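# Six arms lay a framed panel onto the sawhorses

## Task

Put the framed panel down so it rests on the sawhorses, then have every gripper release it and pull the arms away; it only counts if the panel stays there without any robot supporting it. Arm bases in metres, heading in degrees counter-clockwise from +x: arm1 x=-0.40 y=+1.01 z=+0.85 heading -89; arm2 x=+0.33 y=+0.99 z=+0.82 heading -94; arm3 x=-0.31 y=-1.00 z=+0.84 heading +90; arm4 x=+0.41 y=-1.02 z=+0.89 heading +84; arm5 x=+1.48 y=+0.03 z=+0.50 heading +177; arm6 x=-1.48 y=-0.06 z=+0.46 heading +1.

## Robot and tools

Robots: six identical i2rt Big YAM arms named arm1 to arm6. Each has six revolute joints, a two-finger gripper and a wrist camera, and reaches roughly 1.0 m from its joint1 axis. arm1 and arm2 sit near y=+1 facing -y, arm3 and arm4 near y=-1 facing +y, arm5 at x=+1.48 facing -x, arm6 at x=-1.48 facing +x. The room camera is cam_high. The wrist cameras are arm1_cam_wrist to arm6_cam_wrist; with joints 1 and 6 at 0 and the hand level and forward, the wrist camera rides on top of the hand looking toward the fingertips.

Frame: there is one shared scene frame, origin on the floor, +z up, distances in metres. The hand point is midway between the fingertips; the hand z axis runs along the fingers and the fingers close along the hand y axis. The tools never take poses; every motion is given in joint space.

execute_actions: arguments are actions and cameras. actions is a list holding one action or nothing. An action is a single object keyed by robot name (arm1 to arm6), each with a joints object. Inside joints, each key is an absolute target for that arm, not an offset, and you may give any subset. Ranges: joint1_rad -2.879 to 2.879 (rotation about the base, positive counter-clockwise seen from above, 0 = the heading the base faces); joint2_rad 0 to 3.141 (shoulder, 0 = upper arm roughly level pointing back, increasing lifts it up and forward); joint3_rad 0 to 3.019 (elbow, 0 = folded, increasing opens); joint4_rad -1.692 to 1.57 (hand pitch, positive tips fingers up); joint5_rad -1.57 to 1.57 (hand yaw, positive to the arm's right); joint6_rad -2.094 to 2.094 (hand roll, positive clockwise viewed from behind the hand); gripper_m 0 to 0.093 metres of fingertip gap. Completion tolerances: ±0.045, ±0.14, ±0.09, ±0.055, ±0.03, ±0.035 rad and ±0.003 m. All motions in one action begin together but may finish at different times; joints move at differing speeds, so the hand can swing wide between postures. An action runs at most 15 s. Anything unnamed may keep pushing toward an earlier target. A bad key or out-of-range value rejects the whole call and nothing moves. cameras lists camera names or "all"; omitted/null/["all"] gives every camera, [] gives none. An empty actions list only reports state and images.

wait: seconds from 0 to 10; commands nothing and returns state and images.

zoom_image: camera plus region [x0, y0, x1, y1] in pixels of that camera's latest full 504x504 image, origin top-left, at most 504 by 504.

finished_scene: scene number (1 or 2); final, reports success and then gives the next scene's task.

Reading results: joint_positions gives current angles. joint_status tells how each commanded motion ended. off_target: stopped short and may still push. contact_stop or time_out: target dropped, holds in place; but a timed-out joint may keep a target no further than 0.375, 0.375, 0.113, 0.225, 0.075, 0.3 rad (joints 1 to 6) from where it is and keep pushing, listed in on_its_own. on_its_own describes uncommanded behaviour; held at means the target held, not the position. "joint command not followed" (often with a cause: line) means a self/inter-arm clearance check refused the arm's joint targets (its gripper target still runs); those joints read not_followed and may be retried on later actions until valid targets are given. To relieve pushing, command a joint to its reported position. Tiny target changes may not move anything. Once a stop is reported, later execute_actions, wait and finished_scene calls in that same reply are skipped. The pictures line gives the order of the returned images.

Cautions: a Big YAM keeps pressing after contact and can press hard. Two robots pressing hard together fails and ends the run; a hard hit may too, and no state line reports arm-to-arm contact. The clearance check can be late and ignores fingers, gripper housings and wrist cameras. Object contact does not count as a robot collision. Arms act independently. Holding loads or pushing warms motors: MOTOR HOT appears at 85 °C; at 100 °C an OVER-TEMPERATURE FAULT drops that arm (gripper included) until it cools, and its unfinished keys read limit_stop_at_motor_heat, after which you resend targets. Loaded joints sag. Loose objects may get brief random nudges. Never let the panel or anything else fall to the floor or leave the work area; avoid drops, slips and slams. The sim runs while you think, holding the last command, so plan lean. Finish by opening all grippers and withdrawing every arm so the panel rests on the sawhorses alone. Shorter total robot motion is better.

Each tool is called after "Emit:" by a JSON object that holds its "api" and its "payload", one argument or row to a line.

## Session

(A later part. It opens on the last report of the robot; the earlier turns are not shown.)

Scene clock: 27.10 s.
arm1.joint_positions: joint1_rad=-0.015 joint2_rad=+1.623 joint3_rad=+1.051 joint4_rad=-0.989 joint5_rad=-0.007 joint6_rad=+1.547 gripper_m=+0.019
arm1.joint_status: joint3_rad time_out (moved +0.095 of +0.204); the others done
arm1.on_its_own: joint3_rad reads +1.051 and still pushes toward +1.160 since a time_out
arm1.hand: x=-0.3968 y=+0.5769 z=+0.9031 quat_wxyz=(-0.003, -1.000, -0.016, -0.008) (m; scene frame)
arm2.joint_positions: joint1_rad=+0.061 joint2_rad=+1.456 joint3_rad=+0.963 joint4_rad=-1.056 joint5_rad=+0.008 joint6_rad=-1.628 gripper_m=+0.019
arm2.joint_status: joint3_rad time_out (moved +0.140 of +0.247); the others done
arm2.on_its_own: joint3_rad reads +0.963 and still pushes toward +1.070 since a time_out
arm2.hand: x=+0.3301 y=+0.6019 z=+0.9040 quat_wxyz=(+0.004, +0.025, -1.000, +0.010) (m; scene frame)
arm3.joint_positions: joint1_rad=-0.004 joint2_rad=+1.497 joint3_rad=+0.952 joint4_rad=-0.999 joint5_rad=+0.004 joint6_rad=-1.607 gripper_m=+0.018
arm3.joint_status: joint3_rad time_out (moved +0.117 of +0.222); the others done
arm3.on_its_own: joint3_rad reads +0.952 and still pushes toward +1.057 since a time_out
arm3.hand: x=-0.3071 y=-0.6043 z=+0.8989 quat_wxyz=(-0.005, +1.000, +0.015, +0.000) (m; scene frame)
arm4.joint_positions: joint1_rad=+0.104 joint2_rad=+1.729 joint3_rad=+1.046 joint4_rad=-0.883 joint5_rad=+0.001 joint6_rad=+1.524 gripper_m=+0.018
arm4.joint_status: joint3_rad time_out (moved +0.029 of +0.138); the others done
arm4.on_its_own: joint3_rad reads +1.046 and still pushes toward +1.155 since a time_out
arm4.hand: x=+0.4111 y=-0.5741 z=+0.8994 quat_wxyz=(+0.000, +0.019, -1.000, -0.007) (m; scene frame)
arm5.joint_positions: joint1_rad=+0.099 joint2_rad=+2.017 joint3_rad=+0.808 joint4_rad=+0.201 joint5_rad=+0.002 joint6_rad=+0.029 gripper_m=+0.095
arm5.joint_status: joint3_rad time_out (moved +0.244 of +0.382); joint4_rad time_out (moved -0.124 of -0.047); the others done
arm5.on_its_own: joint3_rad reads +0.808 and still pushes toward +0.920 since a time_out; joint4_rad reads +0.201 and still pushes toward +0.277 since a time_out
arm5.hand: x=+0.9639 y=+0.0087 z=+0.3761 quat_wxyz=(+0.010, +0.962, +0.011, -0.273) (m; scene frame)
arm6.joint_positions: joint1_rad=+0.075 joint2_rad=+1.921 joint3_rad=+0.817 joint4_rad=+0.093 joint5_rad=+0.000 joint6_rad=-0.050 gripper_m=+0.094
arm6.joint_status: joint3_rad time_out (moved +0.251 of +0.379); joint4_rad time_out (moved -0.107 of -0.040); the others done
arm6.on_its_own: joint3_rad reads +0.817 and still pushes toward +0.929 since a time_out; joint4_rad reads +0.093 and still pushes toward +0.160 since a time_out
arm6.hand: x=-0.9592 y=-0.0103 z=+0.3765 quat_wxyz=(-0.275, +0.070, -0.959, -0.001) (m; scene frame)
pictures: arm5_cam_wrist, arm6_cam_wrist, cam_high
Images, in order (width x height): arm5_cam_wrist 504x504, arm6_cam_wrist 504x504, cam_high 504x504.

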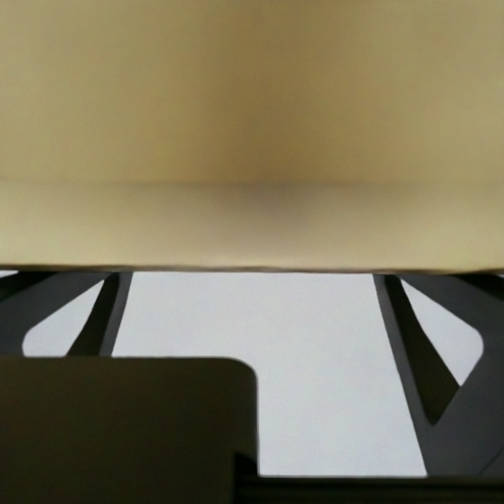

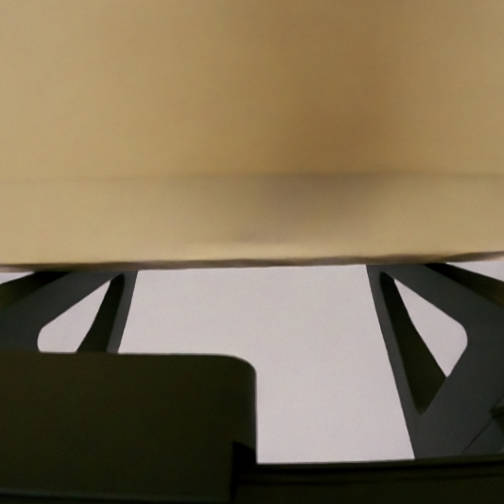

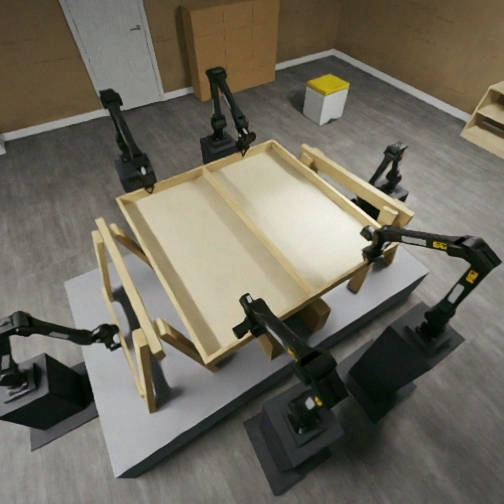

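Emit:
{"api": "execute_actions", "payload": {
  "actions": [
    {"arm1":{"joints":{"joint2_rad":1.428,"joint3_rad":1.465,"joint4_rad":-1.425}},"arm2":{"joints":{"joint2_rad":1.278,"joint3_rad":1.422,"joint4_rad":-1.52}},"arm3":{"joints":{"joint2_rad":1.279,"joint3_rad":1.392,"joint4_rad":-1.465}},"arm4":{"joints":{"joint2_rad":1.487,"joint3_rad":1.415,"joint4_rad":-1.325}},"arm5":{"joints":{"joint2_rad":2.012,"joint3_rad":1.075,"joint4_rad":0.195,"joint6_rad":-0.02}},"arm6":{"joints":{"joint1_rad":0.095,"joint2_rad":1.918,"joint3_rad":1.07,"joint4_rad":0.093,"joint6_rad":0.04}}}
  ],
  "cameras": ["cam_high","arm5_cam_wrist","arm6_cam_wrist"]
}}

Scene clock: 30.33 s.
arm1.joint_positions: joint1_rad=-0.016 joint2_rad=+1.475 joint3_rad=+1.328 joint4_rad=-1.429 joint5_rad=-0.007 joint6_rad=+1.547 gripper_m=+0.019
arm1.joint_status: joint3_rad time_out (moved +0.276 of +0.414); the others done
arm1.on_its_own: joint3_rad reads +1.328 and still pushes toward +1.440 since a time_out
arm1.hand: x=-0.3988 y=+0.5796 z=+1.0626 quat_wxyz=(+0.005, -1.000, -0.016, -0.009) (m; scene frame)
arm2.joint_positions: joint1_rad=+0.057 joint2_rad=+1.352 joint3_rad=+1.288 joint4_rad=-1.506 joint5_rad=+0.011 joint6_rad=-1.635 gripper_m=+0.019
arm2.joint_status: joint3_rad time_out (moved +0.325 of +0.459); the others done
arm2.on_its_own: joint3_rad reads +1.288 and still pushes toward +1.401 since a time_out
arm2.hand: x=+0.3282 y=+0.6023 z=+1.0609 quat_wxyz=(+0.005, +0.026, -1.000, -0.001) (m; scene frame)
arm3.joint_positions: joint1_rad=-0.004 joint2_rad=+1.358 joint3_rad=+1.254 joint4_rad=-1.456 joint5_rad=+0.004 joint6_rad=-1.608 gripper_m=+0.018
arm3.joint_status: joint3_rad time_out (moved +0.302 of +0.440); the others done
arm3.on_its_own: joint3_rad reads +1.254 and still pushes toward +1.367 since a time_out
arm3.hand: x=-0.3063 y=-0.6056 z=+1.0594 quat_wxyz=(+0.002, +1.000, +0.016, +0.000) (m; scene frame)
arm4.joint_positions: joint1_rad=+0.102 joint2_rad=+1.531 joint3_rad=+1.268 joint4_rad=-1.317 joint5_rad=+0.001 joint6_rad=+1.521 gripper_m=+0.019
arm4.joint_status: joint3_rad time_out (moved +0.223 of +0.369); the others done
arm4.on_its_own: joint3_rad reads +1.268 and still pushes toward +1.381 since a time_out
arm4.hand: x=+0.4118 y=-0.5803 z=+1.0593 quat_wxyz=(+0.000, +0.020, -1.000, +0.000) (m; scene frame)
arm5.joint_positions: joint1_rad=+0.099 joint2_rad=+2.053 joint3_rad=+0.896 joint4_rad=+0.126 joint5_rad=+0.004 joint6_rad=+0.029 gripper_m=+0.095
arm5.joint_status: joint3_rad time_out (moved +0.088 of +0.267); joint4_rad time_out (moved -0.074 of -0.006); joint6_rad time_out (moved +0.000 of -0.049); the others done
arm5.on_its_own: joint3_rad reads +0.896 and still pushes toward +1.008 since a time_out; joint4_rad reads +0.126 and still pushes toward +0.195 since a time_out; joint6_rad reads +0.029 and still pushes toward -0.020 since a time_out
arm5.hand: x=+0.9396 y=+0.0077 z=+0.3718 quat_wxyz=(+0.009, +0.965, +0.011, -0.262) (m; scene frame)
arm6.joint_positions: joint1_rad=+0.085 joint2_rad=+1.960 joint3_rad=+0.905 joint4_rad=+0.033 joint5_rad=+0.001 joint6_rad=-0.035 gripper_m=+0.094
arm6.joint_status: joint3_rad time_out (moved +0.088 of +0.253); joint4_rad time_out (moved -0.060 of +0.000); joint6_rad time_out (moved +0.015 of +0.090); the others done
arm6.on_its_own: joint3_rad reads +0.905 and still pushes toward +1.018 since a time_out; joint4_rad reads +0.033 and still pushes toward +0.093 since a time_out; joint6_rad reads -0.035 and still pushes toward +0.040 since a time_out
arm6.hand: x=-0.9327 y=-0.0028 z=+0.3762 quat_wxyz=(-0.270, +0.067, -0.961, -0.003) (m; scene frame)
pictures: arm5_cam_wrist, arm6_cam_wrist, cam_high
Images, in order (width x height): arm5_cam_wrist 504x504, arm6_cam_wrist 504x504, cam_high 504x504.

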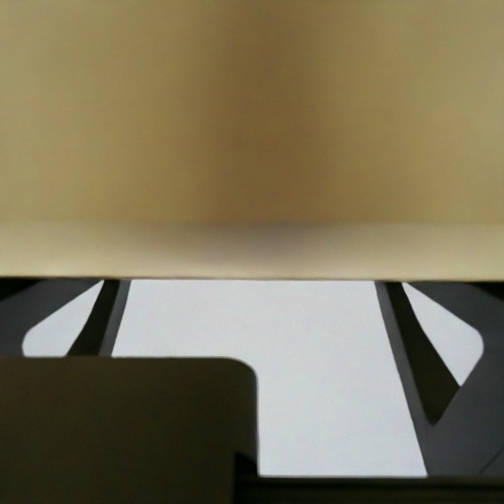

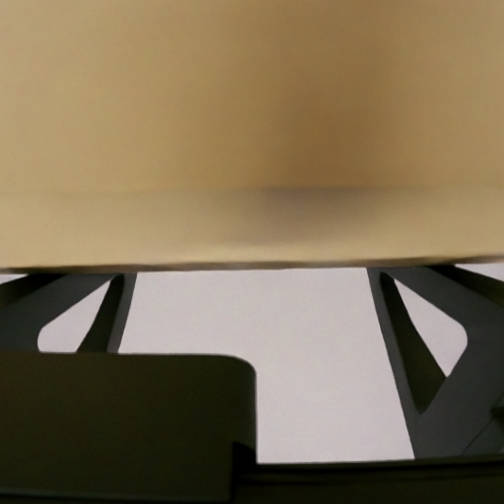

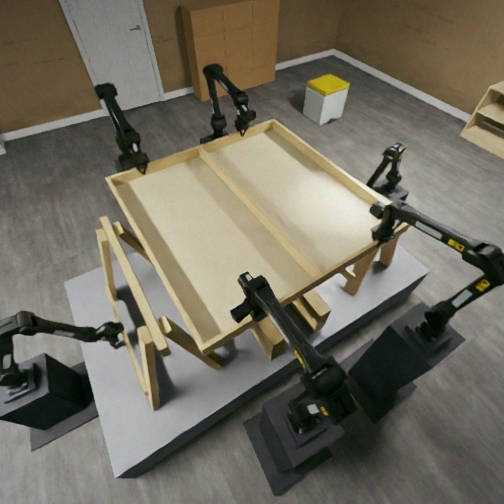

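Emit:
{"api": "execute_actions", "payload": {
  "actions": [
    {"arm5":{"joints":{"joint2_rad":2.155,"joint3_rad":1.39,"joint4_rad":0.015}},"arm6":{"joints":{"joint2_rad":2.085,"joint3_rad":1.39,"joint4_rad":-0.072}}}
  ],
  "cameras": ["cam_high","arm5_cam_wrist","arm6_cam_wrist"]
}}

Scene clock: 33.90 s.
arm1.joint_positions: joint1_rad=-0.016 joint2_rad=+1.475 joint3_rad=+1.328 joint4_rad=-1.429 joint5_rad=-0.007 joint6_rad=+1.547 gripper_m=+0.019
arm1.joint_status: not commanded
arm1.on_its_own: joint3_rad reads +1.328 and still pushes toward +1.440 since a time_out
arm1.hand: x=-0.3988 y=+0.5796 z=+1.0626 quat_wxyz=(+0.005, -1.000, -0.016, -0.009) (m; scene frame)
arm2.joint_positions: joint1_rad=+0.057 joint2_rad=+1.352 joint3_rad=+1.288 joint4_rad=-1.506 joint5_rad=+0.011 joint6_rad=-1.635 gripper_m=+0.019
arm2.joint_status: not commanded
arm2.on_its_own: joint3_rad reads +1.288 and still pushes toward +1.401 since a time_out
arm2.hand: x=+0.3282 y=+0.6023 z=+1.0609 quat_wxyz=(+0.005, +0.026, -1.000, -0.001) (m; scene frame)
arm3.joint_positions: joint1_rad=-0.004 joint2_rad=+1.358 joint3_rad=+1.254 joint4_rad=-1.456 joint5_rad=+0.004 joint6_rad=-1.608 gripper_m=+0.018
arm3.joint_status: not commanded
arm3.on_its_own: joint3_rad reads +1.254 and still pushes toward +1.367 since a time_out
arm3.hand: x=-0.3063 y=-0.6056 z=+1.0594 quat_wxyz=(+0.002, +1.000, +0.016, +0.000) (m; scene frame)
arm4.joint_positions: joint1_rad=+0.102 joint2_rad=+1.531 joint3_rad=+1.268 joint4_rad=-1.317 joint5_rad=+0.001 joint6_rad=+1.521 gripper_m=+0.019
arm4.joint_status: not commanded
arm4.on_its_own: joint3_rad reads +1.268 and still pushes toward +1.381 since a time_out
arm4.hand: x=+0.4118 y=-0.5803 z=+1.0593 quat_wxyz=(+0.000, +0.020, -1.000, +0.000) (m; scene frame)
arm5.joint_positions: joint1_rad=+0.099 joint2_rad=+2.201 joint3_rad=+1.263 joint4_rad=-0.051 joint5_rad=+0.005 joint6_rad=+0.030 gripper_m=+0.095
arm5.joint_status: joint3_rad time_out (moved +0.368 of +0.494); joint4_rad time_out (moved -0.177 of -0.111); the others done
arm5.on_its_own: joint3_rad reads +1.263 and still pushes toward +1.376 since a time_out; joint4_rad reads -0.051 and still pushes toward +0.015 since a time_out; joint6_rad reads +0.030 and still pushes toward -0.020 since a time_out
arm5.hand: x=+0.8158 y=+0.0014 z=+0.3803 quat_wxyz=(+0.010, +0.959, +0.010, -0.283) (m; scene frame)
arm6.joint_positions: joint1_rad=+0.093 joint2_rad=+2.140 joint3_rad=+1.274 joint4_rad=-0.133 joint5_rad=-0.004 joint6_rad=-0.025 gripper_m=+0.094
arm6.joint_status: joint3_rad time_out (moved +0.369 of +0.485); joint4_rad time_out (moved -0.167 of -0.105); the others done
arm6.on_its_own: joint3_rad reads +1.274 and still pushes toward +1.387 since a time_out; joint4_rad reads -0.133 and still pushes toward -0.072 since a time_out; joint6_rad reads -0.025 and still pushes toward +0.040 since a time_out
arm6.hand: x=-0.8155 y=+0.0150 z=+0.3773 quat_wxyz=(-0.280, +0.067, -0.958, -0.008) (m; scene frame)
pictures: arm5_cam_wrist, arm6_cam_wrist, cam_high
Images, in order (width x height): arm5_cam_wrist 504x504, arm6_cam_wrist 504x504, cam_high 504x504.

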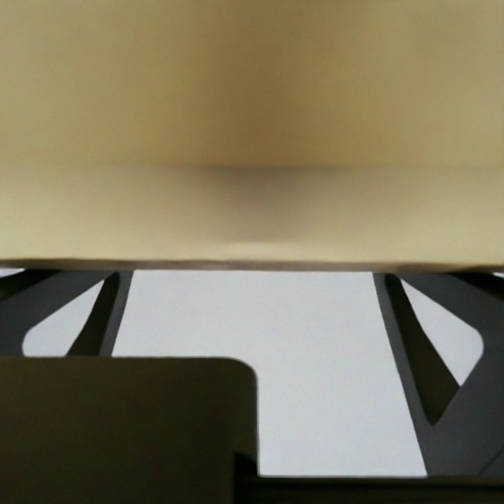

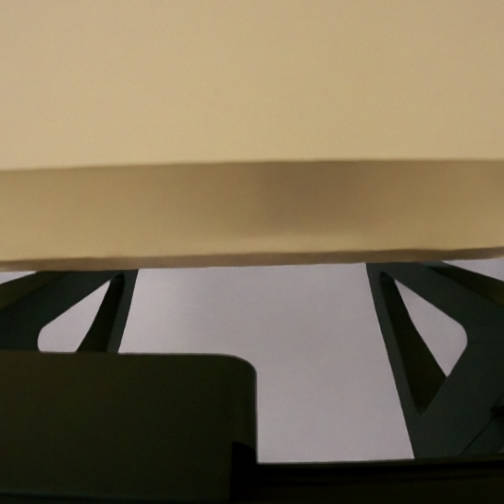

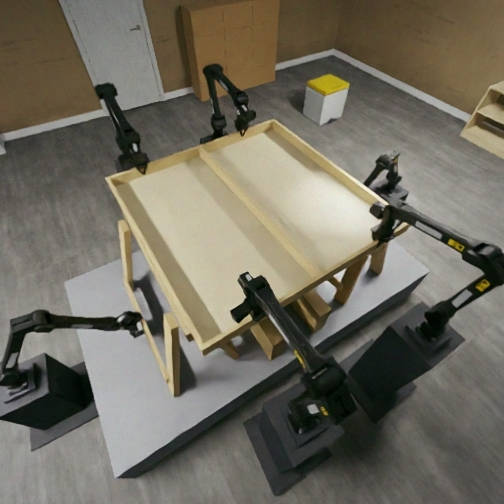

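Emit:
{"api": "execute_actions", "payload": {
  "actions": [
    {"arm5":{"joints":{"joint2_rad":2.345,"joint3_rad":1.81,"joint4_rad":-0.225}},"arm6":{"joints":{"joint1_rad":0.12,"joint2_rad":2.295,"joint3_rad":1.815,"joint4_rad":-0.29}},"arm1":{"joints":{"joint2_rad":1.445,"joint3_rad":1.361,"joint4_rad":-1.385}},"arm2":{"joints":{"joint2_rad":1.29,"joint3_rad":1.311,"joint4_rad":-1.465}},"arm3":{"joints":{"joint2_rad":1.293,"joint3_rad":1.28,"joint4_rad":-1.415}},"arm4":{"joints":{"joint2_rad":1.51,"joint3_rad":1.313,"joint4_rad":-1.275}}}
  ],
  "cameras": ["cam_high","arm5_cam_wrist","arm6_cam_wrist"]
}}

Scene clock: 37.03 s.
arm1.joint_positions: joint1_rad=-0.016 joint2_rad=+1.486 joint3_rad=+1.281 joint4_rad=-1.389 joint5_rad=-0.008 joint6_rad=+1.547 gripper_m=+0.019
arm1.joint_status: all done
arm1.hand: x=-0.3985 y=+0.5835 z=+1.0408 quat_wxyz=(+0.013, -1.000, -0.016, -0.009) (m; scene frame)
arm2.joint_positions: joint1_rad=+0.056 joint2_rad=+1.353 joint3_rad=+1.240 joint4_rad=-1.466 joint5_rad=+0.009 joint6_rad=-1.636 gripper_m=+0.019
arm2.joint_status: all done
arm2.hand: x=+0.3283 y=+0.6059 z=+1.0421 quat_wxyz=(+0.005, +0.026, -1.000, -0.005) (m; scene frame)
arm3.joint_positions: joint1_rad=-0.004 joint2_rad=+1.378 joint3_rad=+1.213 joint4_rad=-1.397 joint5_rad=+0.005 joint6_rad=-1.608 gripper_m=+0.018
arm3.joint_status: all done
arm3.hand: x=-0.3063 y=-0.6018 z=+1.0363 quat_wxyz=(+0.003, +1.000, +0.016, +0.000) (m; scene frame)
arm4.joint_positions: joint1_rad=+0.102 joint2_rad=+1.562 joint3_rad=+1.250 joint4_rad=-1.273 joint5_rad=+0.002 joint6_rad=+1.522 gripper_m=+0.019
arm4.joint_status: all done
arm4.hand: x=+0.4120 y=-0.5751 z=+1.0394 quat_wxyz=(+0.000, +0.019, -1.000, +0.003) (m; scene frame)
arm5.joint_positions: joint1_rad=+0.099 joint2_rad=+2.388 joint3_rad=+1.676 joint4_rad=-0.288 joint5_rad=+0.005 joint6_rad=+0.033 gripper_m=+0.095
arm5.joint_status: joint3_rad time_out (moved +0.413 of +0.547); joint4_rad time_out (moved -0.237 of -0.174); the others done
arm5.on_its_own: joint3_rad reads +1.676 and still pushes toward +1.789 since a time_out; joint4_rad reads -0.288 and still pushes toward -0.225 since a time_out; joint6_rad reads +0.033 and still pushes toward -0.020 since a time_out
arm5.hand: x=+0.7103 y=-0.0041 z=+0.3804 quat_wxyz=(+0.010, +0.961, +0.009, -0.278) (m; scene frame)
arm6.joint_positions: joint1_rad=+0.114 joint2_rad=+2.348 joint3_rad=+1.691 joint4_rad=-0.346 joint5_rad=-0.002 joint6_rad=-0.017 gripper_m=+0.094
arm6.joint_status: joint3_rad time_out (moved +0.417 of +0.541); joint4_rad time_out (moved -0.212 of -0.157); the others done
arm6.on_its_own: joint3_rad reads +1.691 and still pushes toward +1.804 since a time_out; joint4_rad reads -0.346 and still pushes toward -0.290 since a time_out; joint6_rad reads -0.017 and still pushes toward +0.040 since a time_out
arm6.hand: x=-0.7113 y=+0.0429 z=+0.3738 quat_wxyz=(-0.278, +0.073, -0.958, -0.012) (m; scene frame)
pictures: arm5_cam_wrist, arm6_cam_wrist, cam_high
Images, in order (width x height): arm5_cam_wrist 504x504, arm6_cam_wrist 504x504, cam_high 504x504.

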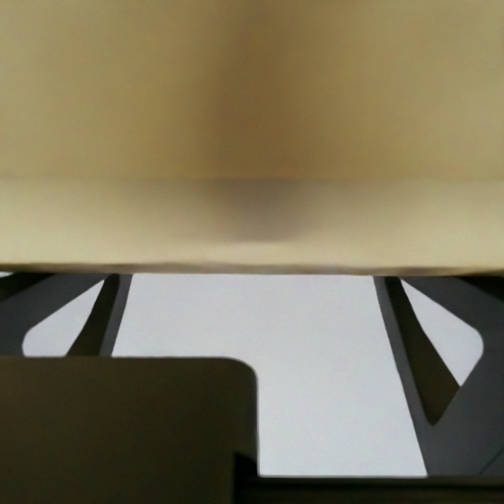

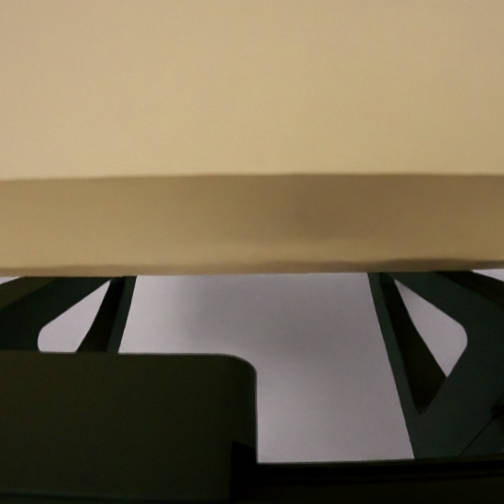

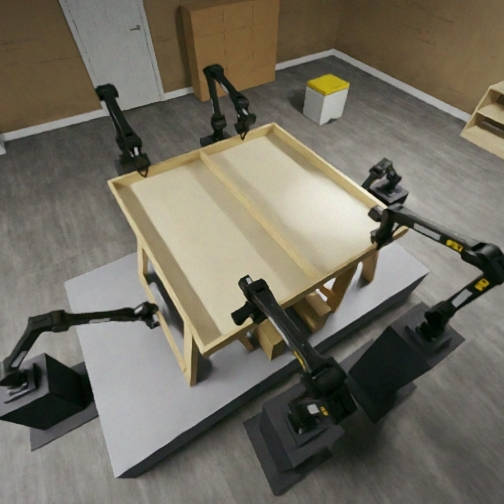

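Emit:
{"api": "execute_actions", "payload": {
  "actions": [
    {"arm5":{"joints":{"joint2_rad":2.38,"joint3_rad":1.585,"joint4_rad":-0.29,"joint6_rad":0.0}},"arm6":{"joints":{"joint2_rad":2.335,"joint3_rad":1.605,"joint4_rad":-0.345,"joint6_rad":0.0}},"arm1":{"joints":{"joint2_rad":1.468,"joint3_rad":1.292,"joint4_rad":-1.32}},"arm2":{"joints":{"joint2_rad":1.305,"joint3_rad":1.232,"joint4_rad":-1.40}},"arm3":{"joints":{"joint2_rad":1.311,"joint3_rad":1.21,"joint4_rad":-1.345}},"arm4":{"joints":{"joint2_rad":1.542,"joint3_rad":1.254,"joint4_rad":-1.21}}}
  ],
  "cameras": ["cam_high"]
}}

Scene clock: 38.27 s.
arm1.joint_positions: joint1_rad=-0.017 joint2_rad=+1.494 joint3_rad=+1.239 joint4_rad=-1.331 joint5_rad=-0.006 joint6_rad=+1.547 gripper_m=+0.019
arm1.joint_status: all done
arm1.hand: x=-0.3988 y=+0.5831 z=+1.0216 quat_wxyz=(+0.010, -1.000, -0.016, -0.008) (m; scene frame)
arm2.joint_positions: joint1_rad=+0.056 joint2_rad=+1.358 joint3_rad=+1.186 joint4_rad=-1.403 joint5_rad=+0.011 joint6_rad=-1.636 gripper_m=+0.019
arm2.joint_status: all done
arm2.hand: x=+0.3281 y=+0.6063 z=+1.0198 quat_wxyz=(+0.005, +0.026, -1.000, -0.004) (m; scene frame)
arm3.joint_positions: joint1_rad=-0.005 joint2_rad=+1.376 joint3_rad=+1.170 joint4_rad=-1.341 joint5_rad=+0.006 joint6_rad=-1.609 gripper_m=+0.018
arm3.joint_status: all done
arm3.hand: x=-0.3060 y=-0.6022 z=+1.0210 quat_wxyz=(-0.004, +1.000, +0.016, +0.001) (m; scene frame)
arm4.joint_positions: joint1_rad=+0.101 joint2_rad=+1.575 joint3_rad=+1.213 joint4_rad=-1.216 joint5_rad=+0.000 joint6_rad=+1.521 gripper_m=+0.019
arm4.joint_status: all done
arm4.hand: x=+0.4122 y=-0.5746 z=+1.0206 quat_wxyz=(+0.001, +0.019, -1.000, -0.001) (m; scene frame)
arm5.joint_positions: joint1_rad=+0.099 joint2_rad=+2.377 joint3_rad=+1.587 joint4_rad=-0.298 joint5_rad=+0.003 joint6_rad=+0.013 gripper_m=+0.095
arm5.joint_status: all done
arm5.hand: x=+0.7521 y=-0.0022 z=+0.3512 quat_wxyz=(+0.006, +0.972, +0.019, -0.235) (m; scene frame)
arm6.joint_positions: joint1_rad=+0.114 joint2_rad=+2.341 joint3_rad=+1.628 joint4_rad=-0.343 joint5_rad=-0.002 joint6_rad=-0.010 gripper_m=+0.094
arm6.joint_status: all done
arm6.hand: x=-0.7374 y=+0.0393 z=+0.3532 quat_wxyz=(-0.253, +0.070, -0.965, -0.011) (m; scene frame)
pictures: cam_high
Images, in order (width x height): cam_high 504x504.

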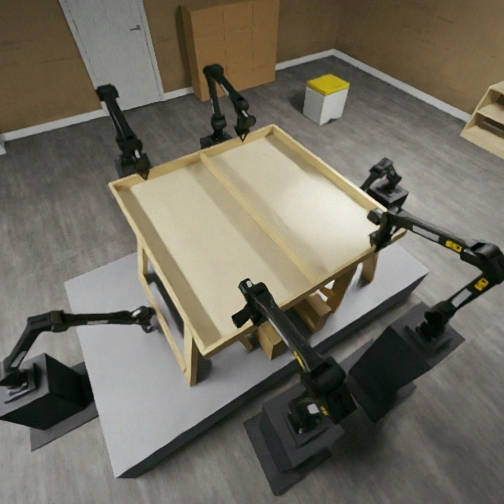

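Emit:
{"api": "execute_actions", "payload": {
  "actions": [
    {"arm1":{"joints":{"joint2_rad":1.494,"joint3_rad":1.236,"joint4_rad":-1.322}},"arm2":{"joints":{"joint2_rad":1.358,"joint3_rad":1.183,"joint4_rad":-1.40}},"arm3":{"joints":{"joint2_rad":1.376,"joint3_rad":1.167,"joint4_rad":-1.345}},"arm4":{"joints":{"joint2_rad":1.575,"joint3_rad":1.21,"joint4_rad":-1.214}},"arm5":{"joints":{"joint2_rad":2.05,"joint3_rad":1.35}},"arm6":{"joints":{"joint2_rad":2.02,"joint3_rad":1.37}}}
  ],
  "cameras": ["cam_high"]
}}

Scene clock: 39.93 s.
arm1.joint_positions: joint1_rad=-0.017 joint2_rad=+1.494 joint3_rad=+1.234 joint4_rad=-1.328 joint5_rad=-0.006 joint6_rad=+1.547 gripper_m=+0.019
arm1.joint_status: all done
arm1.hand: x=-0.3988 y=+0.5841 z=+1.0198 quat_wxyz=(+0.011, -1.000, -0.016, -0.008) (m; scene frame)
arm2.joint_positions: joint1_rad=+0.056 joint2_rad=+1.358 joint3_rad=+1.180 joint4_rad=-1.401 joint5_rad=+0.011 joint6_rad=-1.636 gripper_m=+0.019
arm2.joint_status: all done
arm2.hand: x=+0.3281 y=+0.6073 z=+1.0178 quat_wxyz=(+0.005, +0.026, -1.000, -0.005) (m; scene frame)
arm3.joint_positions: joint1_rad=-0.005 joint2_rad=+1.376 joint3_rad=+1.166 joint4_rad=-1.339 joint5_rad=+0.006 joint6_rad=-1.609 gripper_m=+0.018
arm3.joint_status: all done
arm3.hand: x=-0.3060 y=-0.6030 z=+1.0193 quat_wxyz=(-0.003, +1.000, +0.016, +0.001) (m; scene frame)
arm4.joint_positions: joint1_rad=+0.101 joint2_rad=+1.575 joint3_rad=+1.209 joint4_rad=-1.214 joint5_rad=+0.000 joint6_rad=+1.521 gripper_m=+0.019
arm4.joint_status: all done
arm4.hand: x=+0.4121 y=-0.5755 z=+1.0191 quat_wxyz=(+0.001, +0.019, -1.000, +0.000) (m; scene frame)
arm5.joint_positions: joint1_rad=+0.099 joint2_rad=+2.019 joint3_rad=+1.355 joint4_rad=-0.297 joint5_rad=+0.003 joint6_rad=+0.013 gripper_m=+0.095
arm5.joint_status: all done
arm5.hand: x=+0.7869 y=-0.0003 z=+0.5027 quat_wxyz=(+0.008, +0.955, +0.018, -0.296) (m; scene frame)
arm6.joint_positions: joint1_rad=+0.114 joint2_rad=+2.010 joint3_rad=+1.363 joint4_rad=-0.343 joint5_rad=-0.002 joint6_rad=-0.010 gripper_m=+0.094
arm6.joint_status: all done
arm6.hand: x=-0.7969 y=+0.0327 z=+0.4703 quat_wxyz=(-0.284, +0.069, -0.956, -0.013) (m; scene frame)
pictures: cam_high
Images, in order (width x height): cam_high 504x504.

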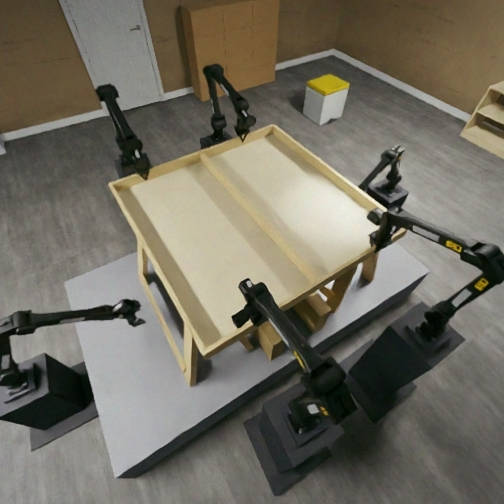

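Emit:
{"api": "execute_actions", "payload": {
  "actions": [
    {"arm1":{"joints":{"gripper_m":0.075}},"arm2":{"joints":{"gripper_m":0.075}},"arm3":{"joints":{"gripper_m":0.075}},"arm4":{"joints":{"gripper_m":0.075}},"arm5":{"joints":{"joint2_rad":1.6,"joint3_rad":0.95}},"arm6":{"joints":{"joint2_rad":1.6,"joint3_rad":0.95}}}
  ],
  "cameras": []
}}

Emit:
{"api": "execute_actions", "payload": {
  "actions": [
    {"arm1":{"joints":{"joint2_rad":0.9}},"arm2":{"joints":{"joint2_rad":0.8}},"arm3":{"joints":{"joint2_rad":0.8}},"arm4":{"joints":{"joint2_rad":0.95}},"arm5":{"joints":{"joint2_rad":1.05,"joint3_rad":0.6,"joint4_rad":0.2}},"arm6":{"joints":{"joint2_rad":1.05,"joint3_rad":0.6,"joint4_rad":0.2}}}
  ],
  "cameras": ["cam_high","arm5_cam_wrist","arm6_cam_wrist"]
}}

Scene clock: 41.83 s.
arm1.joint_positions: joint1_rad=-0.017 joint2_rad=+1.494 joint3_rad=+1.234 joint4_rad=-1.328 joint5_rad=-0.002 joint6_rad=+1.538 gripper_m=+0.075
arm1.joint_status: all done
arm1.hand: x=-0.3994 y=+0.5840 z=+1.0198 quat_wxyz=(+0.011, -1.000, -0.020, -0.006) (m; scene frame)
arm2.joint_positions: joint1_rad=+0.063 joint2_rad=+1.358 joint3_rad=+1.180 joint4_rad=-1.400 joint5_rad=+0.002 joint6_rad=-1.636 gripper_m=+0.075
arm2.joint_status: all done
arm2.hand: x=+0.3321 y=+0.6072 z=+1.0178 quat_wxyz=(+0.001, +0.030, -1.000, -0.005) (m; scene frame)
arm3.joint_positions: joint1_rad=-0.005 joint2_rad=+1.376 joint3_rad=+1.166 joint4_rad=-1.339 joint5_rad=+0.003 joint6_rad=-1.619 gripper_m=+0.075
arm3.joint_status: all done
arm3.hand: x=-0.3067 y=-0.6030 z=+1.0193 quat_wxyz=(-0.003, +1.000, +0.022, -0.001) (m; scene frame)
arm4.joint_positions: joint1_rad=+0.102 joint2_rad=+1.575 joint3_rad=+1.209 joint4_rad=-1.213 joint5_rad=+0.000 joint6_rad=+1.520 gripper_m=+0.075
arm4.joint_status: all done
arm4.hand: x=+0.4120 y=-0.5754 z=+1.0191 quat_wxyz=(+0.001, +0.020, -1.000, +0.000) (m; scene frame)
arm5.joint_positions: joint1_rad=+0.099 joint2_rad=+1.575 joint3_rad=+0.960 joint4_rad=-0.297 joint5_rad=+0.003 joint6_rad=+0.013 gripper_m=+0.095
arm5.joint_status: all done
arm5.hand: x=+0.9212 y=+0.0068 z=+0.5919 quat_wxyz=(+0.009, +0.948, +0.018, -0.319) (m; scene frame)
arm6.joint_positions: joint1_rad=+0.114 joint2_rad=+1.594 joint3_rad=+0.951 joint4_rad=-0.343 joint5_rad=-0.002 joint6_rad=-0.010 gripper_m=+0.094
arm6.joint_status: all done
arm6.hand: x=-0.9396 y=+0.0146 z=+0.5360 quat_wxyz=(-0.286, +0.069, -0.956, -0.013) (m; scene frame)
pictures: none
No camera images: the call's "cameras" was empty. Leave "cameras" out to get every camera's image.

Scene clock: 43.30 s.
arm1.joint_positions: joint1_rad=-0.017 joint2_rad=+0.886 joint3_rad=+1.226 joint4_rad=-1.328 joint5_rad=-0.002 joint6_rad=+1.537 gripper_m=+0.075
arm1.joint_status: all done
arm1.hand: x=-0.4024 y=+0.6783 z=+1.2402 quat_wxyz=(-0.286, -0.958, -0.019, -0.002) (m; scene frame)
arm2.joint_positions: joint1_rad=+0.063 joint2_rad=+0.788 joint3_rad=+1.180 joint4_rad=-1.400 joint5_rad=+0.002 joint6_rad=-1.636 gripper_m=+0.075
arm2.joint_status: all done
arm2.hand: x=+0.3327 y=+0.7022 z=+1.2011 quat_wxyz=(+0.011, +0.028, -0.961, +0.276) (m; scene frame)
arm3.joint_positions: joint1_rad=-0.005 joint2_rad=+0.796 joint3_rad=+1.166 joint4_rad=-1.339 joint5_rad=+0.003 joint6_rad=-1.620 gripper_m=+0.075
arm3.joint_status: all done
arm3.hand: x=-0.3061 y=-0.6933 z=+1.2151 quat_wxyz=(-0.289, +0.957, +0.020, +0.006) (m; scene frame)
arm4.joint_positions: joint1_rad=+0.102 joint2_rad=+0.945 joint3_rad=+1.209 joint4_rad=-1.213 joint5_rad=+0.000 joint6_rad=+1.519 gripper_m=+0.075
arm4.joint_status: all done
arm4.hand: x=+0.4114 y=-0.6567 z=+1.2690 quat_wxyz=(-0.009, +0.019, -0.951, -0.310) (m; scene frame)
arm5.joint_positions: joint1_rad=+0.099 joint2_rad=+1.034 joint3_rad=+0.612 joint4_rad=+0.187 joint5_rad=+0.003 joint6_rad=+0.013 gripper_m=+0.095
arm5.joint_status: all done
arm5.hand: x=+0.9990 y=+0.0109 z=+0.7755 quat_wxyz=(+0.019, +0.788, +0.014, -0.615) (m; scene frame)
arm6.joint_positions: joint1_rad=+0.114 joint2_rad=+1.044 joint3_rad=+0.600 joint4_rad=+0.177 joint5_rad=-0.002 joint6_rad=-0.010 gripper_m=+0.094
arm6.joint_status: all done
arm6.hand: x=-1.0059 y=+0.0079 z=+0.7263 quat_wxyz=(-0.605, +0.060, -0.794, -0.033) (m; scene frame)
pictures: arm5_cam_wrist, arm6_cam_wrist, cam_high
Images, in order (width x height): arm5_cam_wrist 504x504, arm6_cam_wrist 504x504, cam_high 504x504.

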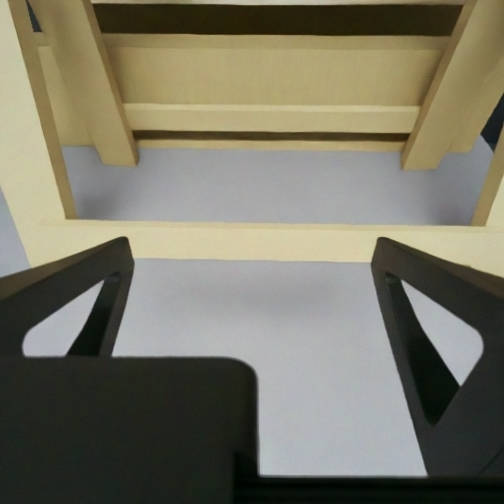

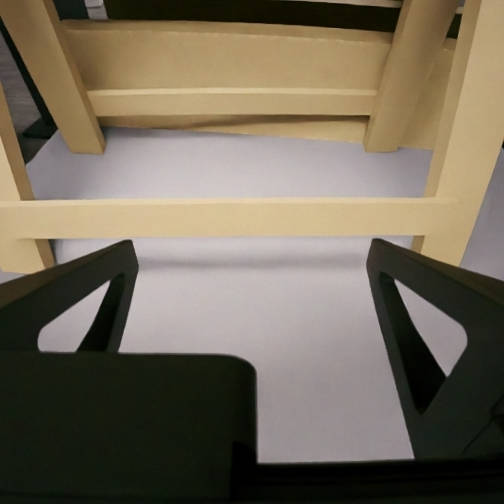

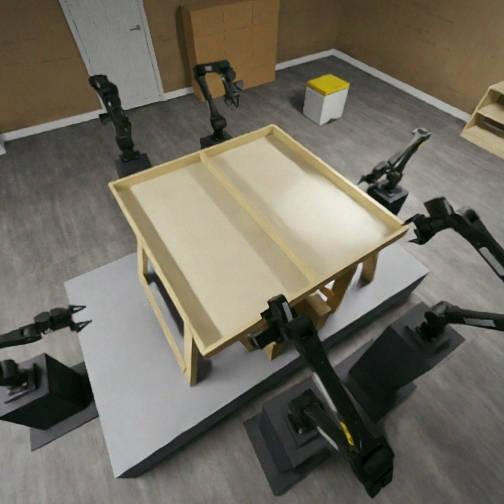

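The panel is resting on both sawhorses and all arms are clear.

Emit:
{"api": "finished_scene", "payload": {
  "scene": 2
}}

The scene is finished: the task was done.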